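# Move blanking panel from work bench into empty shelf bay

## Task

Take the blanking panel off the work bench and set it down so that all of it lies within the empty bay of the parts shelving. Then open the gripper and move the robot away. The robot must not topple or be left leaning, and the panel has to stay in the bay on its own, without the robot supporting it.

## Robot and tools

ROBOT. A simulated Hello Robot Stretch 3 with one arm. It has a two-wheel differential base (0.33 m long, 0.34 m wide) that cannot slide sideways, a lift carriage on a vertical mast, and a telescoping arm that reaches out to the robot's RIGHT side. The arm ends in a wrist (yaw, pitch, roll) and a two-finger gripper. To bring the gripper forward or back you drive the base. Turning in place pivots about the point midway between the drive wheels, which is 0.05 m behind the front edge. When stowed (arm in, wrist folded) the wrist pokes up to 0.06 m out past the right side and a spin in place clears a 0.28 m radius; an unfolded level wrist reaches beyond that. A head with a pan/tilt carries head_camera and nav_camera; wrist_camera rides on the gripper.

FRAMES. Base frame: origin on the floor between the drive wheels, x forward, y left, z up. hand_pose is reported in this frame, at the point where closed fingertips meet; with all wrist joints at 0 its x axis is up, y points back along the arm toward the mast, z toward the rear. The odometry frame equals the base frame at the start of the scene.

execute_actions. Arguments: "actions", a list holding one action or nothing (empty list = just report state and images), and optional "cameras", a list of names from head_camera, nav_camera, wrist_camera, all (omitted, null or ["all"] gives every camera, [] gives none; an unknown name refuses the call). An action may contain "base", "joints", and optionally "contact_limits"; all its motions begin at once and may finish at different times, each within 15 s.
- "base": exactly one key. translate_m: a relative straight drive in metres, forward positive, range -1 to 1. rotate_rad: a relative spin in radians, counter-clockwise (left) positive, range -3.2 to 3.2. Both are offsets from where the base was in the most recent reported state.
- "joints": one dict keyed by joint name, each value an absolute target (done-tolerance in brackets): lift_m 0 to 1.1 m arm height (±0.004); arm_m 0 to 0.52 m extension (±0.004); wrist_yaw_rad -1.345 to 4.42 (0 = along the arm, positive toward the front, 3.0 = folded over the base; ±0.02); wrist_pitch_rad -1.57 to 0.451 (0 level, negative tips fingers down; ±0.05); wrist_roll_rad -2.911 to 2.911 (0 = fingers side by side and level; ±0.02); gripper_m -0.089 to 0.179 (larger = wider; the actual fingertip gap is about 0.007 smaller near closed and 0.025 smaller wide open, zero below 0.007; ±0.004); head_pan_rad -3.953 to 1.73 (0 forward, positive left, -1.57 faces along the arm; ±0.02); head_tilt_rad -1.53 to 0.419 (0 level, negative down; ±0.02).
- "contact_limits": {"arm_m": effort percent, 1 to 100}. The arm halts with contact_stop when its effort hits that level (negative sign when retracting); it also caps holding force until the next action. Too low a value stops at once.
A joint or base you leave out may still be driving toward an earlier target. Any bad key or out-of-range number rejects the whole call and nothing moves. If a result reports a stop, the remaining execute_actions, wait and finished_scene calls in that same reply are skipped.

wait: "seconds" 0 to 10; nothing new is commanded, and it returns the same report as an empty action.
zoom_image: "camera" (head_camera, nav_camera or wrist_camera) and "region" [x0, y0, x1, y1] in pixels of that camera's latest full image, origin top-left, at most 504 by 504. Image sizes: head_camera 896x504 (delivered sideways), nav_camera 672x504 fisheye, wrist_camera 644x364. Calibration matrices are given in OpenCV form, in the base frame, and are only approximate.
finished_scene: "scene", the number of the current scene. It ends the scene for good and reports success; the panel must already be placed and released with the robot clear.

RESULTS. joint_positions; base_status and joint_status per motion: done (for the base, wheels turned the full amount even if slipping), off_target (resting short, possibly still pushing), contact_stop, time_out, torque_fault (after the last three the target is dropped; a contact-stopped arm or lift goes slack until commanded again). on_its_own covers uncommanded joints; "held at" is the held target, not the position. motor_effort in percent, positive toward higher values, peak of the last action in brackets; readings carry sizeable fixed bias and noise. lidar_m: 12 distances in metres in 30-degree sectors, first straight ahead, going counter-clockwise (4th left, 7th behind, 10th right), scanning a plane 0.17 m up, 0.15 to 12 m, blind to clear objects and partly blocked by the robot; "-" means nothing. wrist_depth_mm (45 to 1000) and head_depth_mm (280 to 4000): 7x7 grids of median depth, top-left first. base_odometry counts wheel turns only; turned_by_wheels and turned_by_imu give turning since the last report (left positive); base_tilt in degrees (forward/right positive, with up to about 4 degrees fixed bias). The pictures line lists the order of the images.

SPEED. Full base speed (0.30 m/s, 1.9 rad/s) only with lift_m under 0.30, arm_m under 0.03 and wrist_yaw_rad over 2.54; otherwise 0.10 m/s and 0.63 rad/s.

GRIPPING. Command gripper_m below the panel's width to hold it (lower squeezes harder, though a stall guard eases force, so heavy items can slip). Open to at least 0.02 above the contact value to let go. Neither the reading nor done proves a grasp; check the cameras.

CAUTIONS. Fold or unfold the wrist only with lift_m in 0.32 to 0.95, wrist_pitch_rad -0.4 and roll near 0; once folded the lift may go down to 0.25. With wrist_yaw_rad below -0.4 keep pitch at -0.5 or lower. Pushing the arm into something rigid with the gripper above roughly 0.45 m can tip the robot, more so with a raised contact limit or a repeated push. Never drive while the gripper is caught on fixed furniture; backing into snags tips most easily. If base_tilt shows a lean, reverse the last move in small steps, pull the gripper free, and drop lift_m to about 0.2 if needed. Wrist, base and head keep pushing when blocked; prolonged strain switches a wrist servo off for 10 s. A slack lift may sink under load or be pushed up by closing fingers on a surface. Loose objects may get nudged occasionally. Avoid drops, slams and hard pushes.

Each tool is called after ">>>" as name(argument=value, ...), one argument or row to a line, values as JSON.

## Session

>>> execute_actions(
  actions=[],
)

Scene clock: 0.00 s.
base_odometry: x=+0.000 y=+0.000 heading=+0.000 (m, m, rad; odometry frame)
turned_by_wheels: +0.000 (rad since the last result)
turned_by_imu: +0.000 (rad since the last result)
base_tilt: forward=-0.3 right=+2.4 (deg)
lidar_m: 1.11 1.39 1.77 2.37 1.57 1.46 2.71 1.68 2.24 1.75 1.18 1.09
head_depth_mm: 971 979 987 993 1002 1011 1019 / 1008 1015 1026 1038 1040 1058 1065 / 1048 1052 1072 1072 1083 1098 1103 / 1102 1112 1116 1126 1135 1145 1151 / 1144 1144 1175 1181 1183 1199 1216 / 1201 1211 1222 1240 1253 1255 1271 / 1248 1270 1285 1285 1299 1309 1331
base_status: not commanded
joint_positions: lift_m=+0.324 arm_m=-0.002 wrist_yaw_rad=+3.037 wrist_pitch_rad=-0.422 wrist_roll_rad=+0.012 gripper_m=+0.037 head_pan_rad=+0.020 head_tilt_rad=+0.010
joint_status: not commanded
motor_effort: left_wheel=+0 right_wheel=+0 lift_m=+25 arm_m=+0 wrist_yaw_rad=+0 wrist_pitch_rad=+5 wrist_roll_rad=+0 gripper_m=+1 head_pan_rad=+0 head_tilt_rad=+2 (%)
hand_pose: x=+0.0021 y=+0.0797 z=+0.3356 quat_wxyz=(+0.185, +0.702, +0.111, +0.679) (m; base frame)
wrist_depth_mm: - - - - - - - / - - - - - - - / - - - - - - - / 794 778 797 799 803 802 800 / 641 636 - 639 672 644 643 / 537 537 - 556 - 543 542 / 461 - - - 465 467 464
pictures: head_camera (sideways: a quarter turn clockwise sets it upright), nav_camera (sideways: a quarter turn counterclockwise sets it upright), wrist_camera
Images, in order (width x height): head_camera 896x504, nav_camera 672x504, wrist_camera 644x364.

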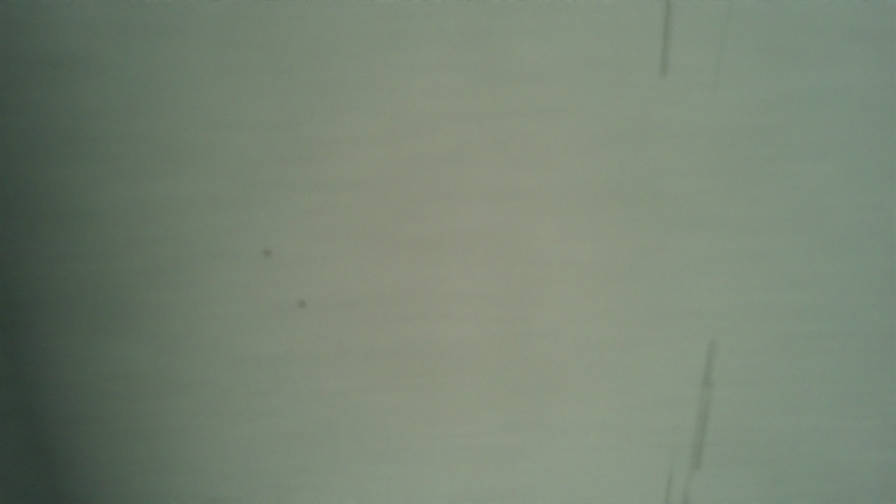

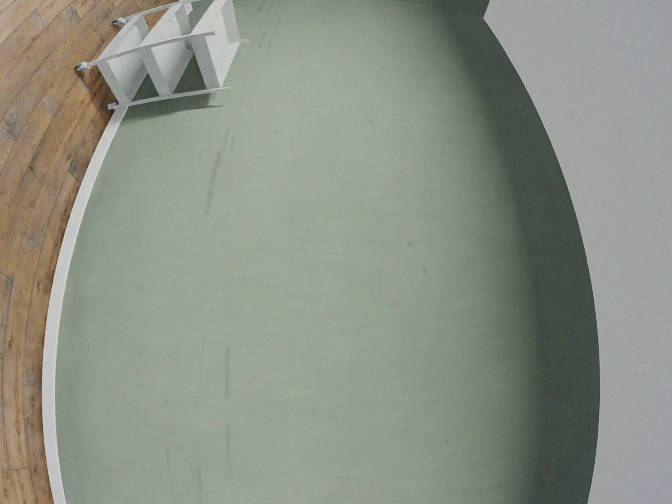

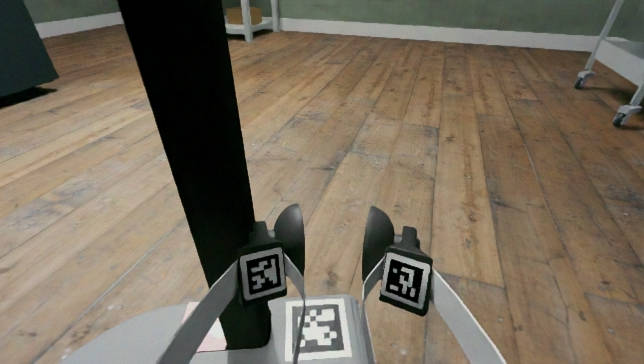

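>>> execute_actions(
  actions=[
    {"joints":{"head_pan_rad":-2.2,"head_tilt_rad":-0.4}},
  ],
  cameras=["head_camera","nav_camera"],
)

>>> execute_actions(
  actions=[
    {"joints":{"head_pan_rad":-3.8}},
  ],
  cameras=["head_camera","nav_camera"],
)

Scene clock: 3.07 s.
base_odometry: x=+0.000 y=+0.000 heading=+0.000 (m, m, rad; odometry frame)
turned_by_wheels: +0.000 (rad since the last result)
turned_by_imu: +0.000 (rad since the last result)
base_tilt: forward=-0.2 right=+2.5 (deg)
lidar_m: 1.11 1.38 1.77 2.37 1.58 1.46 2.72 1.68 2.24 1.75 1.18 1.09
head_depth_mm: 2167 2351 2166 2707 2115 1641 1331 / 2102 2283 2196 2575 2028 1645 1331 / 2023 2184 2360 2569 2139 1648 1333 / 1995 2130 2331 2511 2140 1647 1353 / 1928 2070 2249 2430 2130 1660 1341 / 1865 2008 2182 2366 2179 1668 1354 / 1825 1954 2106 2279 2163 1657 1351
base_status: not commanded
joint_positions: lift_m=+0.324 arm_m=-0.002 wrist_yaw_rad=+3.037 wrist_pitch_rad=-0.422 wrist_roll_rad=+0.012 gripper_m=+0.037 head_pan_rad=-2.193 head_tilt_rad=-0.395
joint_status: all done
motor_effort: left_wheel=+0(0) right_wheel=+1(0) lift_m=+25(25) arm_m=+0(0) wrist_yaw_rad=+0(0) wrist_pitch_rad=+5(5) wrist_roll_rad=+0(0) gripper_m=+0(0) head_pan_rad=-4(49) head_tilt_rad=-3(31) (%)
hand_pose: x=+0.0021 y=+0.0797 z=+0.3356 quat_wxyz=(+0.185, +0.702, +0.111, +0.679) (m; base frame)
wrist_depth_mm: - - - - - - - / - - - - - - - / - - - - - - - / 788 788 796 791 806 809 812 / 636 642 - 645 666 647 648 / 536 538 - 554 - 541 538 / 459 - - - 462 464 461
pictures: head_camera (sideways: a quarter turn clockwise sets it upright), nav_camera (sideways: a quarter turn counterclockwise sets it upright)
camera_calibration (this result's frames):
head_camera: T_world_to_cam=[[0.279072, 0.312142, -0.908123, 1.20252], [0.784393, -0.619629, 0.0280688, -0.0377031], [-0.553938, -0.720158, -0.417763, 0.505404], [0, 0, 0, 1]] pos_world=[-0.0260517, -0.0347461, 1.30423]
nav_camera: T_world_to_cam=[[-0.178278, -0.326851, 0.928108, -1.16342], [-0.810841, 0.583159, 0.0496185, -0.00523953], [-0.557453, -0.743702, -0.368989, 0.442743], [0, 0, 0, 1]] pos_world=[0.0351471, -0.047942, 1.24341]
Images, in order (width x height): head_camera 896x504, nav_camera 672x504.

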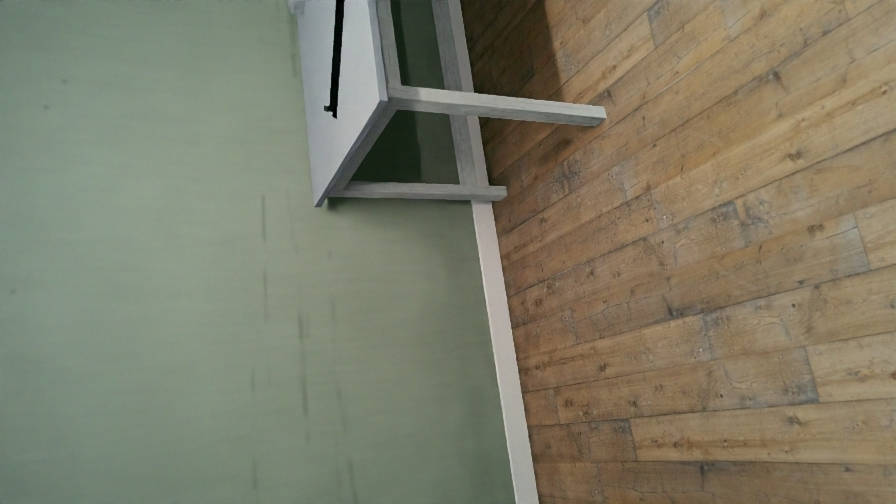

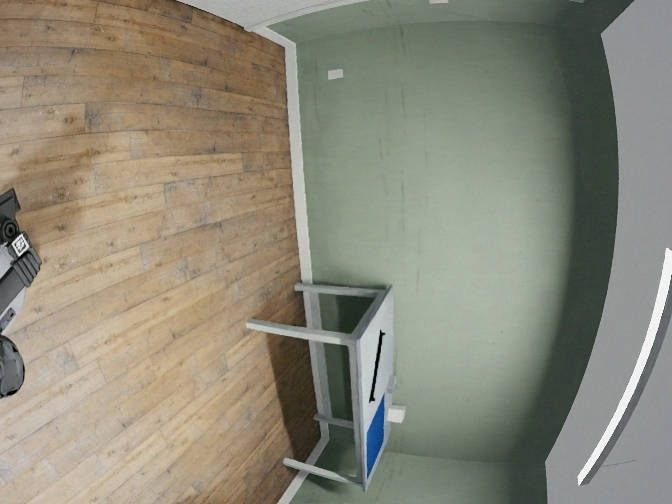

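Scene clock: 4.43 s.
base_odometry: x=+0.000 y=+0.000 heading=+0.000 (m, m, rad; odometry frame)
turned_by_wheels: +0.000 (rad since the last result)
turned_by_imu: +0.000 (rad since the last result)
base_tilt: forward=-0.3 right=+2.4 (deg)
lidar_m: 1.10 1.39 1.77 2.37 1.58 1.46 2.72 1.68 2.24 1.75 1.18 1.09
head_depth_mm: 2630 2841 - - - - - / 1391 1507 1672 2728 2058 1646 1363 / 1332 1435 1569 1701 1897 1640 1329 / 1298 1385 1501 1643 1819 1652 1338 / 1245 1342 1467 1580 1748 1645 1348 / 1210 1306 1400 1534 1668 1668 1337 / 1177 1259 1356 1486 1623 1667 1353
base_status: not commanded
joint_positions: lift_m=+0.324 arm_m=-0.002 wrist_yaw_rad=+3.037 wrist_pitch_rad=-0.422 wrist_roll_rad=+0.012 gripper_m=+0.037 head_pan_rad=-3.793 head_tilt_rad=-0.395
joint_status: all done
motor_effort: left_wheel=-1(0) right_wheel=+0(0) lift_m=+25(25) arm_m=+0(0) wrist_yaw_rad=+0(0) wrist_pitch_rad=+5(5) wrist_roll_rad=+0(0) gripper_m=+1(0) head_pan_rad=-4(47) head_tilt_rad=-3(3) (%)
hand_pose: x=+0.0021 y=+0.0797 z=+0.3356 quat_wxyz=(+0.185, +0.702, +0.111, +0.679) (m; base frame)
wrist_depth_mm: - - - - - - - / - - - - - - - / - - - - - - - / 777 795 789 781 810 807 798 / 640 630 - 645 665 644 642 / 531 533 - 554 - 545 539 / 460 - - - 462 469 464
pictures: head_camera (sideways: a quarter turn clockwise sets it upright), nav_camera (sideways: a quarter turn counterclockwise sets it upright)
camera_calibration (this result's frames):
head_camera: T_world_to_cam=[[0.303905, -0.288101, -0.908097, 1.20233], [-0.642269, -0.765965, 0.0280659, -0.0289966], [-0.703656, 0.574713, -0.417819, 0.506391], [0, 0, 0, 1]] pos_world=[-0.0276926, 0.0331527, 1.30423]
nav_camera: T_world_to_cam=[[-0.321553, 0.187781, 0.928085, -1.16252], [0.606583, 0.79347, 0.0496186, -0.013886], [-0.72709, 0.578916, -0.369047, 0.443853], [0, 0, 0, 1]] pos_world=[-0.0426667, -0.0276371, 1.24341]
Images, in order (width x height): head_camera 896x504, nav_camera 672x504.

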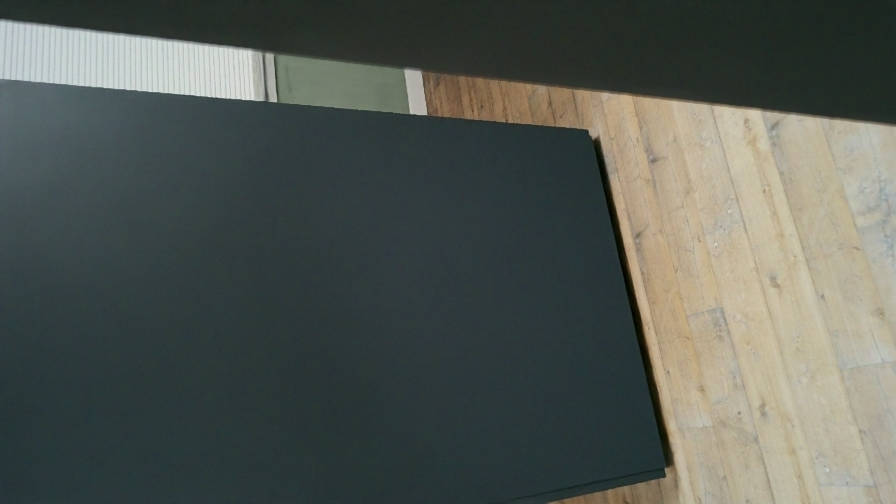

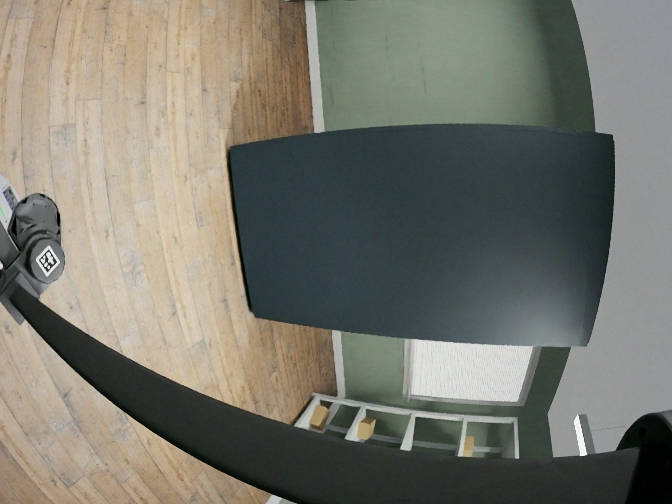

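>>> execute_actions(
  actions=[
    {"base":{"rotate_rad":0.32},"joints":{"head_pan_rad":1.5,"head_tilt_rad":-0.2,"lift_m":0.27}},
  ],
  cameras=["head_camera"],
)

>>> execute_actions(
  actions=[
    {"base":{"translate_m":-1},"joints":{"head_pan_rad":-1.6,"head_tilt_rad":-0.7}},
  ],
  cameras=[],
)

>>> execute_actions(
  actions=[
    {"base":{"translate_m":-0.67}},
  ],
  cameras=[],
)

>>> execute_actions(
  actions=[
    {"base":{"rotate_rad":-0.68},"joints":{"lift_m":0.93,"wrist_pitch_rad":-0.4}},
  ],
)

Scene clock: 13.67 s.
base_odometry: x=+0.000 y=+0.000 heading=+0.320 (m, m, rad; odometry frame)
turned_by_wheels: +0.320 (rad since the last result)
turned_by_imu: +0.325 (rad since the last result)
base_tilt: forward=-0.2 right=+2.5 (deg)
lidar_m: 1.22 1.39 2.54 2.36 1.46 1.46 2.54 1.68 2.24 1.32 1.10 1.09
head_depth_mm: 2189 2310 2416 2515 2622 2026 1553 / 2384 2424 2559 2715 2767 2040 1559 / 2505 2554 2765 2847 2819 2075 1573 / 2637 2726 2847 2894 2777 2048 1557 / 2827 2888 3172 3331 2848 2056 1577 / 3065 3179 3402 3553 2987 2052 1584 / 2967 3070 3127 3289 3007 2056 1582
base_status: done
joint_positions: lift_m=+0.270 arm_m=-0.002 wrist_yaw_rad=+3.037 wrist_pitch_rad=-0.423 wrist_roll_rad=+0.012 gripper_m=+0.037 head_pan_rad=+1.493 head_tilt_rad=-0.210
joint_status: all done
motor_effort: left_wheel=-3(8) right_wheel=+4(9) lift_m=+22(22) arm_m=+0(0) wrist_yaw_rad=+0(0) wrist_pitch_rad=+5(5) wrist_roll_rad=+0(0) gripper_m=+0(0) head_pan_rad=+4(46) head_tilt_rad=+5(26) (%)
hand_pose: x=+0.0021 y=+0.0795 z=+0.2816 quat_wxyz=(+0.185, +0.702, +0.111, +0.679) (m; base frame)
wrist_depth_mm: - - - - - - - / - - - - - - - / 913 915 910 909 917 920 938 / 686 696 689 699 715 705 711 / 555 557 - 561 587 566 565 / 469 504 - - - 478 474 / - - - - 408 409 410
pictures: head_camera (sideways: a quarter turn clockwise sets it upright)
camera_calibration (this result's frames):
head_camera: T_world_to_cam=[[-0.0637169, -0.238322, -0.969094, 1.28421], [-0.992314, 0.118347, 0.0361395, -0.03738], [0.106076, 0.963948, -0.244032, 0.275279], [0, 0, 0, 1]] pos_world=[0.0155327, 0.0451249, 1.31305]
Images, in order (width x height): head_camera 896x504.

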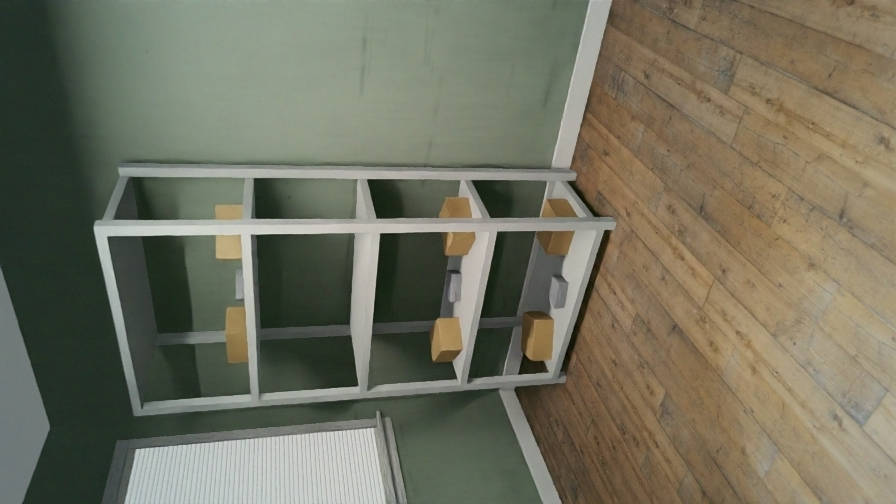

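Scene clock: 18.60 s.
base_odometry: x=-0.949 y=-0.314 heading=+0.320 (m, m, rad; odometry frame)
turned_by_wheels: +0.000 (rad since the last result)
turned_by_imu: -0.006 (rad since the last result)
base_tilt: forward=-0.4 right=+2.5 (deg)
lidar_m: 2.06 2.56 1.61 0.86 0.88 1.93 1.72 0.79 1.43 1.76 1.83 1.85
head_depth_mm: 1378 1514 1692 1872 1580 1335 1150 / 1471 1638 1837 1937 1569 1334 1153 / 1564 1750 2002 1924 1587 1336 1160 / 1668 1902 2180 1942 1573 1336 1157 / 1831 2068 2342 1937 1574 1335 1160 / 1941 2259 2407 1923 1573 1343 1156 / 1920 2086 2278 1927 1582 1331 1150
base_status: done
joint_positions: lift_m=+0.270 arm_m=-0.002 wrist_yaw_rad=+3.037 wrist_pitch_rad=-0.424 wrist_roll_rad=+0.012 gripper_m=+0.037 head_pan_rad=-1.593 head_tilt_rad=-0.691
joint_status: all done
motor_effort: left_wheel=-3(9) right_wheel=+3(6) lift_m=+23(23) arm_m=+0(0) wrist_yaw_rad=+0(1) wrist_pitch_rad=+6(6) wrist_roll_rad=+0(0) gripper_m=+0(0) head_pan_rad=-4(49) head_tilt_rad=-5(37) (%)
hand_pose: x=+0.0020 y=+0.0795 z=+0.2815 quat_wxyz=(+0.186, +0.702, +0.112, +0.679) (m; base frame)
wrist_depth_mm: - - 849 - - - - / - - 936 - - - - / 901 903 906 904 918 930 930 / 704 695 692 691 694 719 713 / 559 560 - 563 591 566 563 / 469 498 - - - 473 477 / - - - - 406 405 410
pictures: none
No camera images: the call's "cameras" was empty. Leave "cameras" out to get every camera's image.

Scene clock: 22.53 s.
base_odometry: x=-1.585 y=-0.525 heading=+0.320 (m, m, rad; odometry frame)
turned_by_wheels: +0.000 (rad since the last result)
turned_by_imu: -0.004 (rad since the last result)
base_tilt: forward=-0.2 right=+2.4 (deg)
lidar_m: 2.62 3.64 0.95 1.03 1.42 1.07 1.24 1.01 1.01 0.52 2.03 2.34
head_depth_mm: 979 1087 1010 779 641 556 1159 / 1035 1160 1006 785 642 1249 1154 / 1112 1252 1011 783 640 1304 1152 / 1187 1344 1543 784 657 1330 1148 / 1279 1475 1722 784 777 1121 1154 / 1389 1605 1927 1936 1537 1315 1157 / 1526 1799 2173 1919 1583 1323 1155
base_status: done
joint_positions: lift_m=+0.270 arm_m=-0.002 wrist_yaw_rad=+3.037 wrist_pitch_rad=-0.424 wrist_roll_rad=+0.012 gripper_m=+0.037 head_pan_rad=-1.593 head_tilt_rad=-0.691
joint_status: not commanded
motor_effort: left_wheel=-2(10) right_wheel=+3(7) lift_m=+22(22) arm_m=+0(0) wrist_yaw_rad=-1(0) wrist_pitch_rad=+6(6) wrist_roll_rad=+0(0) gripper_m=+0(1) head_pan_rad=-4(4) head_tilt_rad=-5(5) (%)
hand_pose: x=+0.0020 y=+0.0795 z=+0.2815 quat_wxyz=(+0.186, +0.702, +0.112, +0.679) (m; base frame)
wrist_depth_mm: - - - - 923 - - / - - - - - - - / 895 901 898 918 924 944 935 / 693 689 694 698 692 699 707 / 559 569 - 557 584 570 566 / 469 506 - - - 476 471 / - - - - 406 408 410
pictures: none
No camera images: the call's "cameras" was empty. Leave "cameras" out to get every camera's image.

Scene clock: 29.37 s.
base_odometry: x=-1.585 y=-0.525 heading=-0.360 (m, m, rad; odometry frame)
turned_by_wheels: -0.680 (rad since the last result)
turned_by_imu: -0.692 (rad since the last result)
base_tilt: forward=-0.4 right=+2.4 (deg)
lidar_m: 2.33 2.47 3.03 0.95 0.97 1.36 1.42 1.07 1.04 1.01 0.54 0.52
head_depth_mm: 969 1105 979 806 - 1254 1157 / 966 1102 998 813 - - 1150 / 960 1089 1011 784 677 - - / 954 1084 1009 784 677 - - / 952 1081 1009 783 676 - 1144 / 942 1072 1009 780 658 - 1158 / 941 1071 1010 784 640 1245 1148
base_status: done
joint_positions: lift_m=+0.930 arm_m=-0.002 wrist_yaw_rad=+3.037 wrist_pitch_rad=-0.420 wrist_roll_rad=+0.012 gripper_m=+0.037 head_pan_rad=-1.593 head_tilt_rad=-0.692
joint_status: all done
motor_effort: left_wheel=+2(7) right_wheel=-4(10) lift_m=+27(29) arm_m=+0(0) wrist_yaw_rad=+1(1) wrist_pitch_rad=+7(7) wrist_roll_rad=+0(0) gripper_m=+0(0) head_pan_rad=-4(4) head_tilt_rad=-5(4) (%)
hand_pose: x=+0.0021 y=+0.0799 z=+0.9420 quat_wxyz=(+0.184, +0.702, +0.110, +0.679) (m; base frame)
wrist_depth_mm: 844 871 - - - - - / 923 949 - - - - - / - - - - - - - / - - - - - - - / - - - - - - - / - - - - - - - / - - - - - - -
pictures: head_camera (sideways: a quarter turn clockwise sets it upright), nav_camera (sideways: a quarter turn counterclockwise sets it upright), wrist_camera
camera_calibration (this result's frames):
head_camera: T_world_to_cam=[[0.0598176, 0.662629, -0.746555, 0.993188], [0.997087, -0.0751263, 0.0132106, -0.0196487], [-0.0473322, -0.74517, -0.665193, 0.82423], [0, 0, 0, 1]] pos_world=[-0.000806082, -0.0454003, 1.29]
nav_camera: T_world_to_cam=[[0.0315201, -0.625793, 0.779352, -0.970706], [-0.998809, 0.00933722, 0.0478933, -0.00182798], [-0.0372483, -0.779934, -0.624753, 0.772352], [0, 0, 0, 1]] pos_world=[0.0575398, -0.00506018, 1.23914]
wrist_camera: T_world_to_cam=[[0.997726, -0.0673161, -0.00336303, 0.0113806], [-0.0392497, -0.539729, -0.840923, 0.870279], [0.0547925, 0.839143, -0.541144, 0.602258], [0, 0, 0, 1]] pos_world=[-0.0101958, -0.0349001, 1.05778]
Images, in order (width x height): head_camera 896x504, nav_camera 672x504, wrist_camera 644x364.

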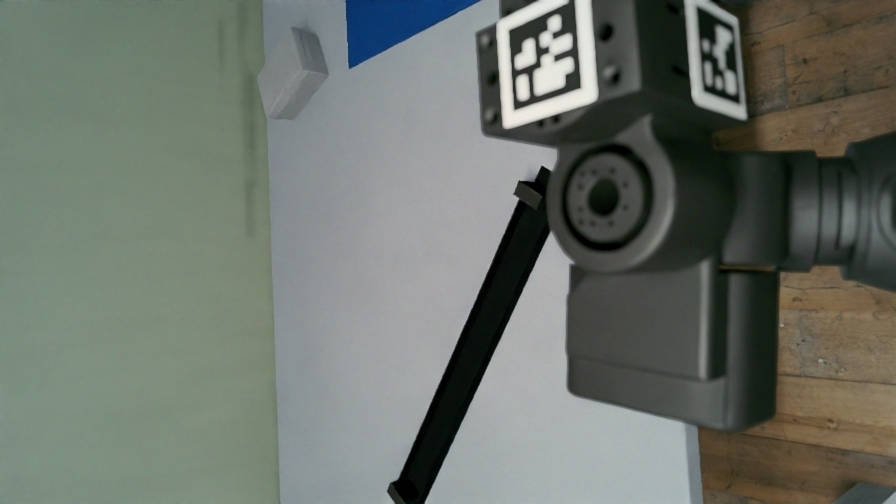

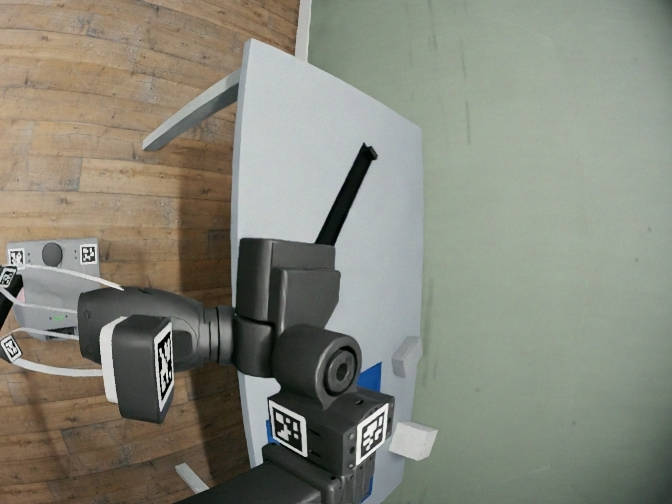

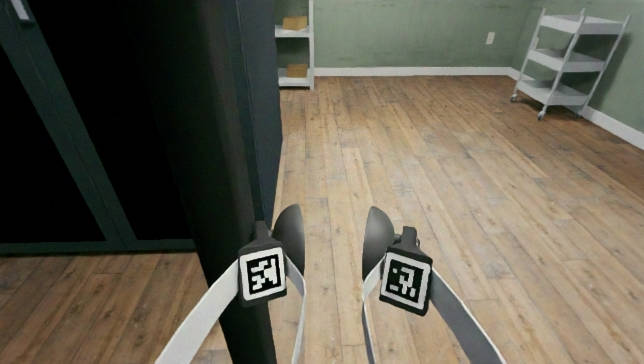

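>>> execute_actions(
  actions=[
    {"joints":{"wrist_yaw_rad":0.96,"gripper_m":0.11,"arm_m":0.3,"head_pan_rad":-1.4}},
  ],
  cameras=[],
)

>>> execute_actions(
  actions=[
    {"joints":{"wrist_pitch_rad":-0.8}},
  ],
)

Scene clock: 36.57 s.
base_odometry: x=-1.585 y=-0.525 heading=-0.360 (m, m, rad; odometry frame)
turned_by_wheels: +0.000 (rad since the last result)
turned_by_imu: -0.001 (rad since the last result)
base_tilt: forward=-0.2 right=+2.5 (deg)
lidar_m: 2.34 2.47 3.03 0.95 0.97 1.36 1.42 1.07 1.05 1.01 0.54 0.52
head_depth_mm: 928 1006 933 783 640 580 1143 / 939 1032 - 783 634 1248 1151 / 950 1066 - 786 642 1245 1152 / 961 1080 - 783 640 1278 1151 / 976 1107 1051 784 640 1285 1159 / 986 1121 1031 783 643 1276 1154 / 1005 1137 1102 783 642 1275 1091
base_status: not commanded
joint_positions: lift_m=+0.930 arm_m=+0.300 wrist_yaw_rad=+0.961 wrist_pitch_rad=-0.420 wrist_roll_rad=+0.012 gripper_m=+0.110 head_pan_rad=-1.407 head_tilt_rad=-0.692
joint_status: all done
motor_effort: left_wheel=+2(2) right_wheel=-3(3) lift_m=+27(28) arm_m=+6(7) wrist_yaw_rad=-2(5) wrist_pitch_rad=+7(7) wrist_roll_rad=+0(0) gripper_m=+1(80) head_pan_rad=+4(24) head_tilt_rad=-5(4) (%)
hand_pose: x=+0.1623 y=-0.5730 z=+0.9420 quat_wxyz=(+0.678, +0.452, -0.549, +0.186) (m; base frame)
wrist_depth_mm: - - - - 773 589 476 / - - - - 811 617 498 / - - - - 836 641 517 / - - - 517 520 525 514 / - - 425 415 419 430 422 / 348 362 345 351 347 361 353 / 300 299 300 300 298 296 303
pictures: none
No camera images: the call's "cameras" was empty. Leave "cameras" out to get every camera's image.

Scene clock: 37.60 s.
base_odometry: x=-1.585 y=-0.525 heading=-0.360 (m, m, rad; odometry frame)
turned_by_wheels: +0.000 (rad since the last result)
turned_by_imu: +0.000 (rad since the last result)
base_tilt: forward=-0.2 right=+2.6 (deg)
lidar_m: 2.33 2.47 3.01 0.95 0.97 1.35 1.42 1.07 1.04 1.01 0.53 0.52
head_depth_mm: 926 1008 931 782 640 582 1149 / 940 1026 - 784 636 1245 1157 / 949 1062 - 759 641 1247 1149 / 964 1088 972 760 639 1275 1157 / 976 1108 1007 779 641 1280 1158 / 987 1118 1012 781 644 1272 1155 / 1002 1144 1107 784 640 1275 1092
base_status: not commanded
joint_positions: lift_m=+0.930 arm_m=+0.300 wrist_yaw_rad=+0.961 wrist_pitch_rad=-0.808 wrist_roll_rad=+0.012 gripper_m=+0.110 head_pan_rad=-1.407 head_tilt_rad=-0.692
joint_status: all done
motor_effort: left_wheel=+2(3) right_wheel=-3(3) lift_m=+27(27) arm_m=+6(6) wrist_yaw_rad=-1(1) wrist_pitch_rad=+3(7) wrist_roll_rad=+0(0) gripper_m=+0(0) head_pan_rad=+4(4) head_tilt_rad=-4(4) (%)
hand_pose: x=+0.1094 y=-0.5361 z=+0.8667 quat_wxyz=(+0.703, +0.547, -0.452, +0.050) (m; base frame)
wrist_depth_mm: - - - 450 448 444 444 / - - 390 387 385 387 385 / 345 345 342 341 340 339 335 / 308 306 305 303 302 302 301 / 281 276 279 273 271 275 271 / 253 256 248 250 243 252 247 / 236 231 230 229 225 225 227
pictures: head_camera (sideways: a quarter turn clockwise sets it upright), nav_camera (sideways: a quarter turn counterclockwise sets it upright), wrist_camera
camera_calibration (this result's frames):
head_camera: T_world_to_cam=[[-0.063916, 0.662246, -0.746555, 0.993943], [0.993755, 0.110804, 0.0132106, -0.0196284], [0.0914696, -0.741048, -0.665192, 0.823383], [0, 0, 0, 1]] pos_world=[0.00772013, -0.045894, 1.29]
nav_camera: T_world_to_cam=[[0.146853, -0.609134, 0.779352, -0.97141], [-0.983265, -0.175774, 0.0478933, -0.0019228], [0.107816, -0.773343, -0.624753, 0.771467], [0, 0, 0, 1]] pos_world=[0.0575872, 0.00455242, 1.23914]
wrist_camera: T_world_to_cam=[[-0.545381, -0.838015, -0.017018, -0.369961], [-0.680939, 0.454812, -0.573994, 0.850663], [0.488755, -0.301457, -0.818683, 0.654145], [0, 0, 0, 1]] pos_world=[0.0577621, -0.499728, 1.01752]
Images, in order (width x height): head_camera 896x504, nav_camera 672x504, wrist_camera 644x364.

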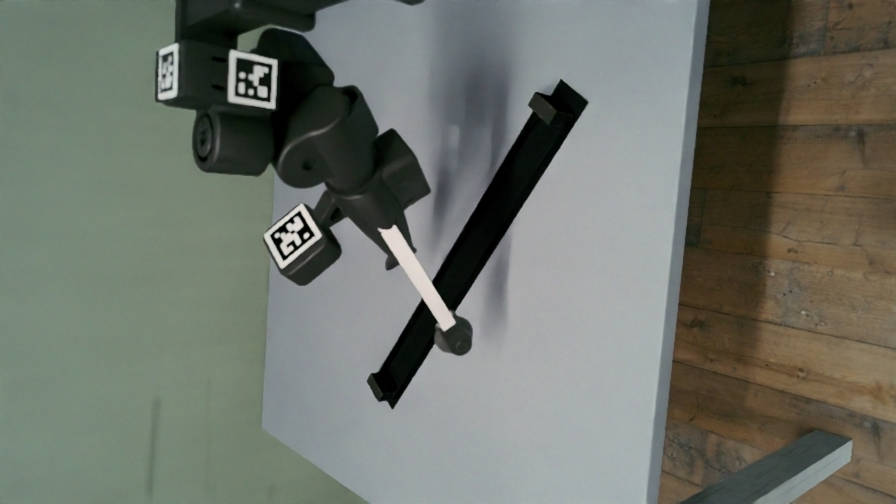

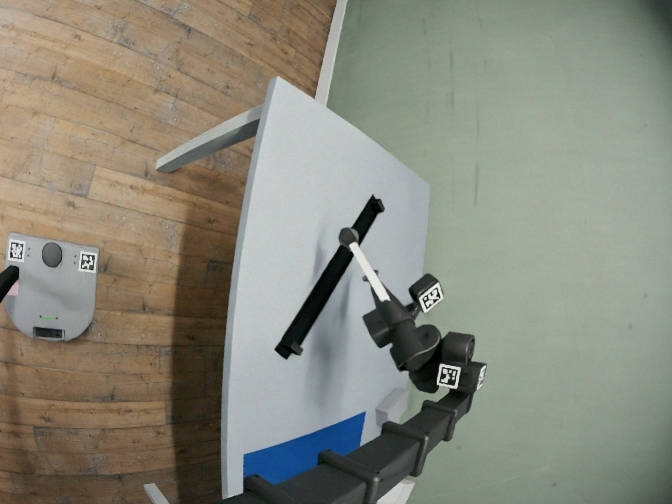

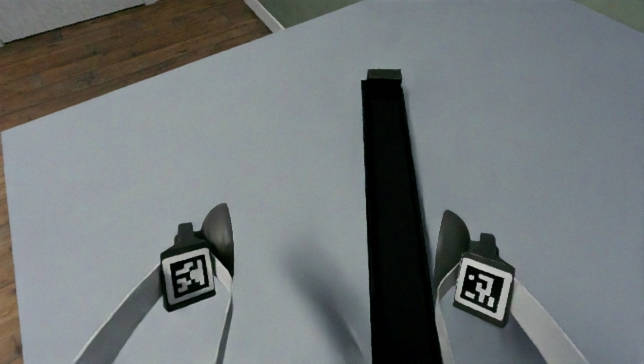

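>>> execute_actions(
  actions=[
    {"base":{"translate_m":-0.01},"joints":{"arm_m":0.357}},
  ],
  cameras=[],
)

>>> execute_actions(
  actions=[
    {"joints":{"lift_m":0.845,"gripper_m":0.09}},
  ],
)

Scene clock: 41.67 s.
base_odometry: x=-1.595 y=-0.521 heading=-0.360 (m, m, rad; odometry frame)
turned_by_wheels: +0.000 (rad since the last result)
turned_by_imu: +0.000 (rad since the last result)
base_tilt: forward=-0.5 right=+2.5 (deg)
lidar_m: 2.34 2.48 3.04 0.95 0.97 1.36 1.41 1.06 1.04 1.01 0.55 0.53
head_depth_mm: 927 - 967 785 640 582 1157 / 935 - 934 785 634 1249 1151 / 947 1062 - 785 642 1249 1155 / 967 1084 1004 783 643 1279 1152 / 973 1108 1004 759 644 1274 1145 / 988 1130 1009 783 642 1279 1153 / 998 1144 1053 781 642 1307 1122
base_status: done
joint_positions: lift_m=+0.930 arm_m=+0.357 wrist_yaw_rad=+0.961 wrist_pitch_rad=-0.809 wrist_roll_rad=+0.012 gripper_m=+0.110 head_pan_rad=-1.407 head_tilt_rad=-0.692
joint_status: all done
motor_effort: left_wheel=+2(4) right_wheel=-3(9) lift_m=+27(27) arm_m=+6(6) wrist_yaw_rad=-1(2) wrist_pitch_rad=+3(3) wrist_roll_rad=+0(0) gripper_m=+1(0) head_pan_rad=+4(4) head_tilt_rad=-4(4) (%)
hand_pose: x=+0.1092 y=-0.5930 z=+0.8665 quat_wxyz=(+0.703, +0.548, -0.452, +0.050) (m; base frame)
wrist_depth_mm: - - - 450 448 443 444 / - 400 389 383 388 384 384 / 344 343 341 341 341 337 335 / 307 306 305 304 304 304 299 / 276 276 277 272 275 275 271 / 252 255 249 247 248 252 247 / 231 230 230 226 228 224 227
pictures: none
No camera images: the call's "cameras" was empty. Leave "cameras" out to get every camera's image.

Scene clock: 43.33 s.
base_odometry: x=-1.595 y=-0.521 heading=-0.361 (m, m, rad; odometry frame)
turned_by_wheels: +0.000 (rad since the last result)
turned_by_imu: -0.001 (rad since the last result)
base_tilt: forward=-0.4 right=+2.4 (deg)
lidar_m: 2.34 2.49 3.04 0.95 0.97 1.36 1.41 1.06 1.04 1.01 0.55 0.53
head_depth_mm: 926 1044 - 787 641 1251 1156 / 941 1052 - 786 635 1249 1149 / 952 1078 1058 737 641 1245 1159 / 958 1090 1050 756 641 1275 1154 / 978 1109 1014 786 641 1279 1156 / 986 1127 1010 787 641 1279 1156 / 994 1146 1060 784 641 1306 1111
base_status: not commanded
joint_positions: lift_m=+0.847 arm_m=+0.357 wrist_yaw_rad=+0.961 wrist_pitch_rad=-0.803 wrist_roll_rad=+0.012 gripper_m=+0.090 head_pan_rad=-1.407 head_tilt_rad=-0.692
joint_status: lift_m contact_stop (moved -0.083 of -0.085); the others done
on_its_own: lift_m is slack since a contact_stop, until your next command for it
motor_effort: left_wheel=-3(3) right_wheel=+8(9) lift_m=+22(29) arm_m=+6(6) wrist_yaw_rad=-1(2) wrist_pitch_rad=+1(3) wrist_roll_rad=+0(0) gripper_m=+0(71) head_pan_rad=+4(4) head_tilt_rad=-4(4) (%)
hand_pose: x=+0.1103 y=-0.5937 z=+0.7846 quat_wxyz=(+0.702, +0.546, -0.453, +0.052) (m; base frame)
wrist_depth_mm: - 313 310 298 307 306 302 / 268 268 266 259 263 262 262 / 234 234 232 228 231 230 229 / 209 208 207 203 206 204 205 / 188 187 190 183 185 185 185 / 171 171 167 167 166 168 168 / 156 156 155 153 155 155 154
pictures: head_camera (sideways: a quarter turn clockwise sets it upright), nav_camera (sideways: a quarter turn counterclockwise sets it upright), wrist_camera
camera_calibration (this result's frames):
head_camera: T_world_to_cam=[[-0.0639266, 0.662245, -0.746555, 0.993943], [0.993753, 0.110819, 0.0132106, -0.0196284], [0.0914814, -0.741047, -0.665193, 0.823383], [0, 0, 0, 1]] pos_world=[0.00772087, -0.045894, 1.29]
nav_camera: T_world_to_cam=[[0.146863, -0.609132, 0.779352, -0.97141], [-0.983262, -0.17579, 0.0478933, -0.00192282], [0.107829, -0.773341, -0.624753, 0.771467], [0, 0, 0, 1]] pos_world=[0.0575871, 0.00455325, 1.23914]
wrist_camera: T_world_to_cam=[[-0.545299, -0.838073, -0.0168385, -0.419344], [-0.678364, 0.453005, -0.578453, 0.832499], [0.492414, -0.304007, -0.815542, 0.564728], [0, 0, 0, 1]] pos_world=[0.05799, -0.556886, 0.93506]
Images, in order (width x height): head_camera 896x504, nav_camera 672x504, wrist_camera 644x364.

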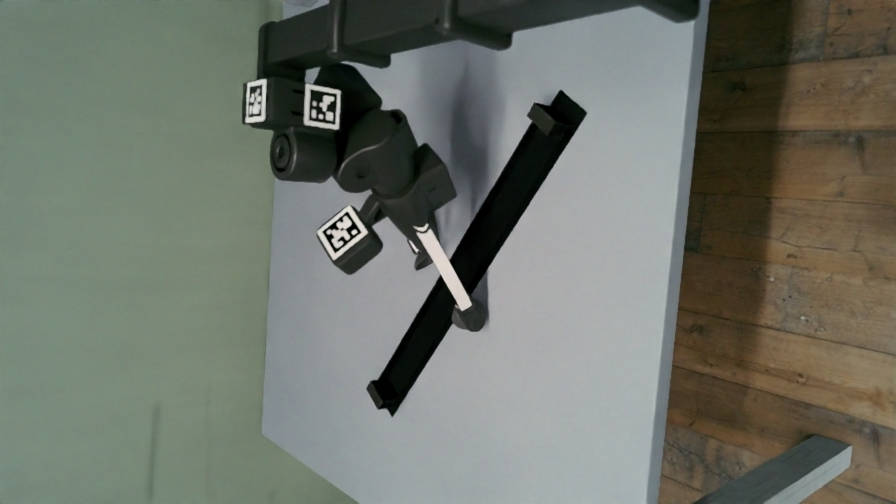

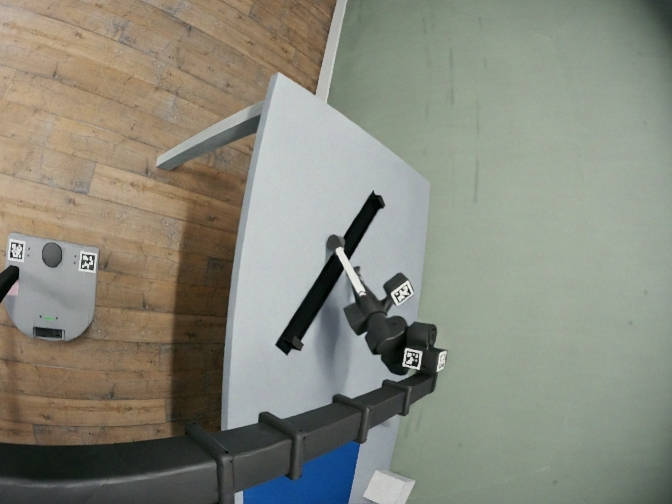

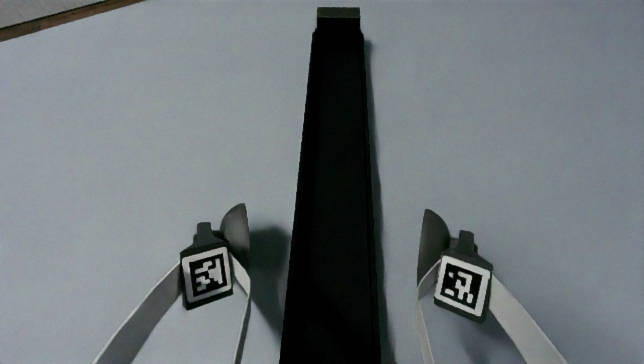

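>>> execute_actions(
  actions=[
    {"joints":{"gripper_m":0.0}},
  ],
  cameras=["wrist_camera"],
)

>>> execute_actions(
  actions=[
    {"joints":{"lift_m":0.89}},
  ],
)

Scene clock: 46.30 s.
base_odometry: x=-1.595 y=-0.521 heading=-0.360 (m, m, rad; odometry frame)
turned_by_wheels: +0.000 (rad since the last result)
turned_by_imu: +0.000 (rad since the last result)
base_tilt: forward=-0.4 right=+2.3 (deg)
lidar_m: 2.34 2.48 3.04 0.95 0.97 1.36 1.41 1.06 1.04 1.01 0.55 0.53
head_depth_mm: 930 1049 - 782 634 914 1159 / 939 1058 - 784 636 1257 1155 / 946 1076 1049 736 641 1248 1152 / 963 1099 1049 757 642 1275 1157 / 975 1107 1006 781 640 1277 1149 / 990 1124 1009 786 643 1262 1158 / 1008 1142 1050 783 640 1299 1107
base_status: not commanded
joint_positions: lift_m=+0.848 arm_m=+0.357 wrist_yaw_rad=+0.960 wrist_pitch_rad=-0.792 wrist_roll_rad=+0.012 gripper_m=+0.001 head_pan_rad=-1.407 head_tilt_rad=-0.692
joint_status: all done
on_its_own: lift_m is slack since a contact_stop, until your next command for it
motor_effort: left_wheel=-1(2) right_wheel=+0(5) lift_m=+24(25) arm_m=+6(6) wrist_yaw_rad=+0(2) wrist_pitch_rad=-3(3) wrist_roll_rad=+0(0) gripper_m=-16(90) head_pan_rad=+3(4) head_tilt_rad=-4(4) (%)
hand_pose: x=+0.1118 y=-0.5951 z=+0.7874 quat_wxyz=(+0.702, +0.544, -0.456, +0.056) (m; base frame)
wrist_depth_mm: - 321 318 306 316 313 314 / 274 274 274 267 269 268 268 / 238 240 238 233 235 234 234 / 212 212 211 207 209 209 209 / 191 190 194 185 191 187 187 / 173 172 172 169 - 171 170 / 158 158 157 155 156 156 156
pictures: wrist_camera
camera_calibration (this result's frames):
wrist_camera: T_world_to_cam=[[-0.546055, -0.837587, -0.0164998, -0.419456], [-0.672983, 0.450303, -0.586789, 0.840206], [0.498917, -0.309315, -0.809572, 0.557301], [0, 0, 0, 1]] pos_world=[0.0583516, -0.557296, 0.937278]
Images, in order (width x height): wrist_camera 644x364.

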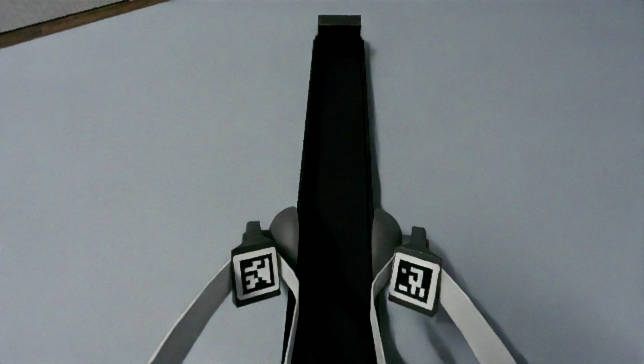

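Scene clock: 47.50 s.
base_odometry: x=-1.595 y=-0.521 heading=-0.360 (m, m, rad; odometry frame)
turned_by_wheels: +0.000 (rad since the last result)
turned_by_imu: +0.000 (rad since the last result)
base_tilt: forward=-0.2 right=+2.7 (deg)
lidar_m: 2.34 2.48 3.04 0.94 0.97 1.36 1.41 1.06 1.04 1.01 0.55 0.53
head_depth_mm: 927 1027 934 759 639 579 1149 / 940 1028 - 784 615 1246 1155 / 953 1073 - 758 644 1245 1157 / 964 1092 987 723 641 1274 1158 / 971 1107 1008 760 639 1271 1143 / 986 1122 1017 782 640 1277 1151 / 999 1141 1053 785 644 1305 1112
base_status: not commanded
joint_positions: lift_m=+0.890 arm_m=+0.357 wrist_yaw_rad=+0.960 wrist_pitch_rad=-0.815 wrist_roll_rad=+0.012 gripper_m=+0.001 head_pan_rad=-1.407 head_tilt_rad=-0.692
joint_status: all done
motor_effort: left_wheel=+1(0) right_wheel=-2(2) lift_m=+27(32) arm_m=+6(6) wrist_yaw_rad=-1(1) wrist_pitch_rad=+5(6) wrist_roll_rad=+0(0) gripper_m=-15(16) head_pan_rad=+4(4) head_tilt_rad=-4(5) (%)
hand_pose: x=+0.1082 y=-0.5925 z=+0.8256 quat_wxyz=(+0.703, +0.549, -0.450, +0.048) (m; base frame)
wrist_depth_mm: - - 375 276 371 370 367 / 329 328 324 262 319 317 318 / 286 288 286 231 283 280 281 / 257 255 254 208 251 251 250 / 232 230 235 185 233 227 227 / 210 209 211 169 - 207 206 / 193 193 193 156 191 191 190
pictures: head_camera (sideways: a quarter turn clockwise sets it upright), nav_camera (sideways: a quarter turn counterclockwise sets it upright), wrist_camera
camera_calibration (this result's frames):
head_camera: T_world_to_cam=[[-0.0639265, 0.662245, -0.746555, 0.993944], [0.993753, 0.110819, 0.0132106, -0.0196284], [0.0914814, -0.741047, -0.665192, 0.823383], [0, 0, 0, 1]] pos_world=[0.00772086, -0.045894, 1.29]
nav_camera: T_world_to_cam=[[0.146863, -0.609131, 0.779352, -0.97141], [-0.983262, -0.175789, 0.0478933, -0.00192282], [0.107829, -0.773341, -0.624753, 0.771467], [0, 0, 0, 1]] pos_world=[0.0575871, 0.00455323, 1.23914]
wrist_camera: T_world_to_cam=[[-0.546357, -0.837375, -0.0172292, -0.417922], [-0.683494, 0.457656, -0.568672, 0.849524], [0.484077, -0.298922, -0.822384, 0.609157], [0, 0, 0, 1]] pos_world=[0.0574306, -0.556656, 0.976861]
Images, in order (width x height): head_camera 896x504, nav_camera 672x504, wrist_camera 644x364.

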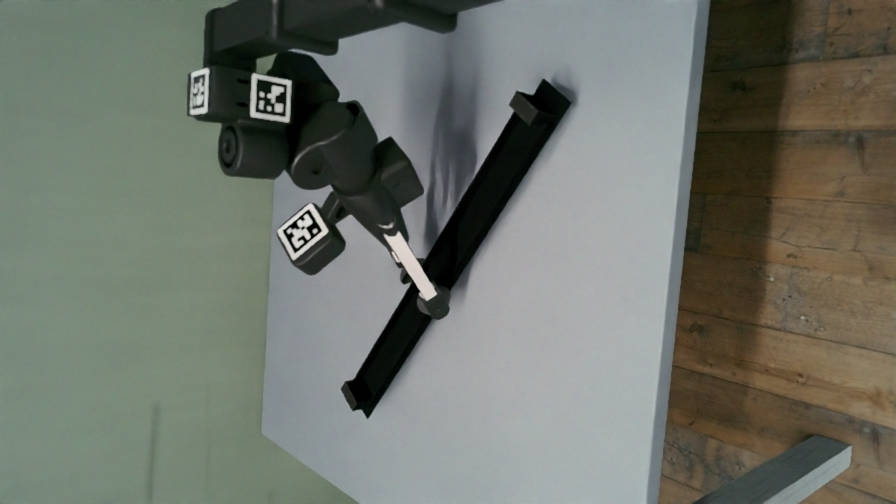

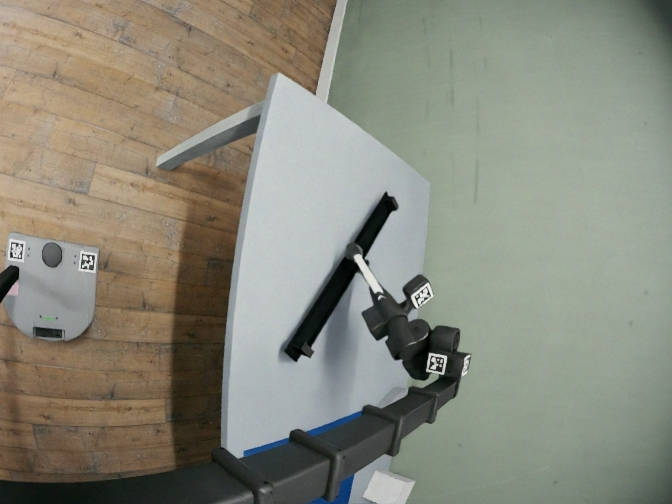

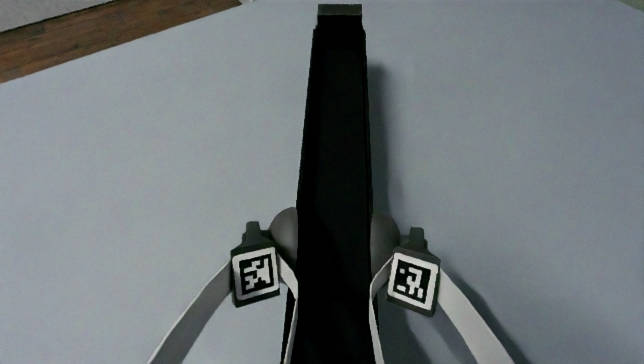

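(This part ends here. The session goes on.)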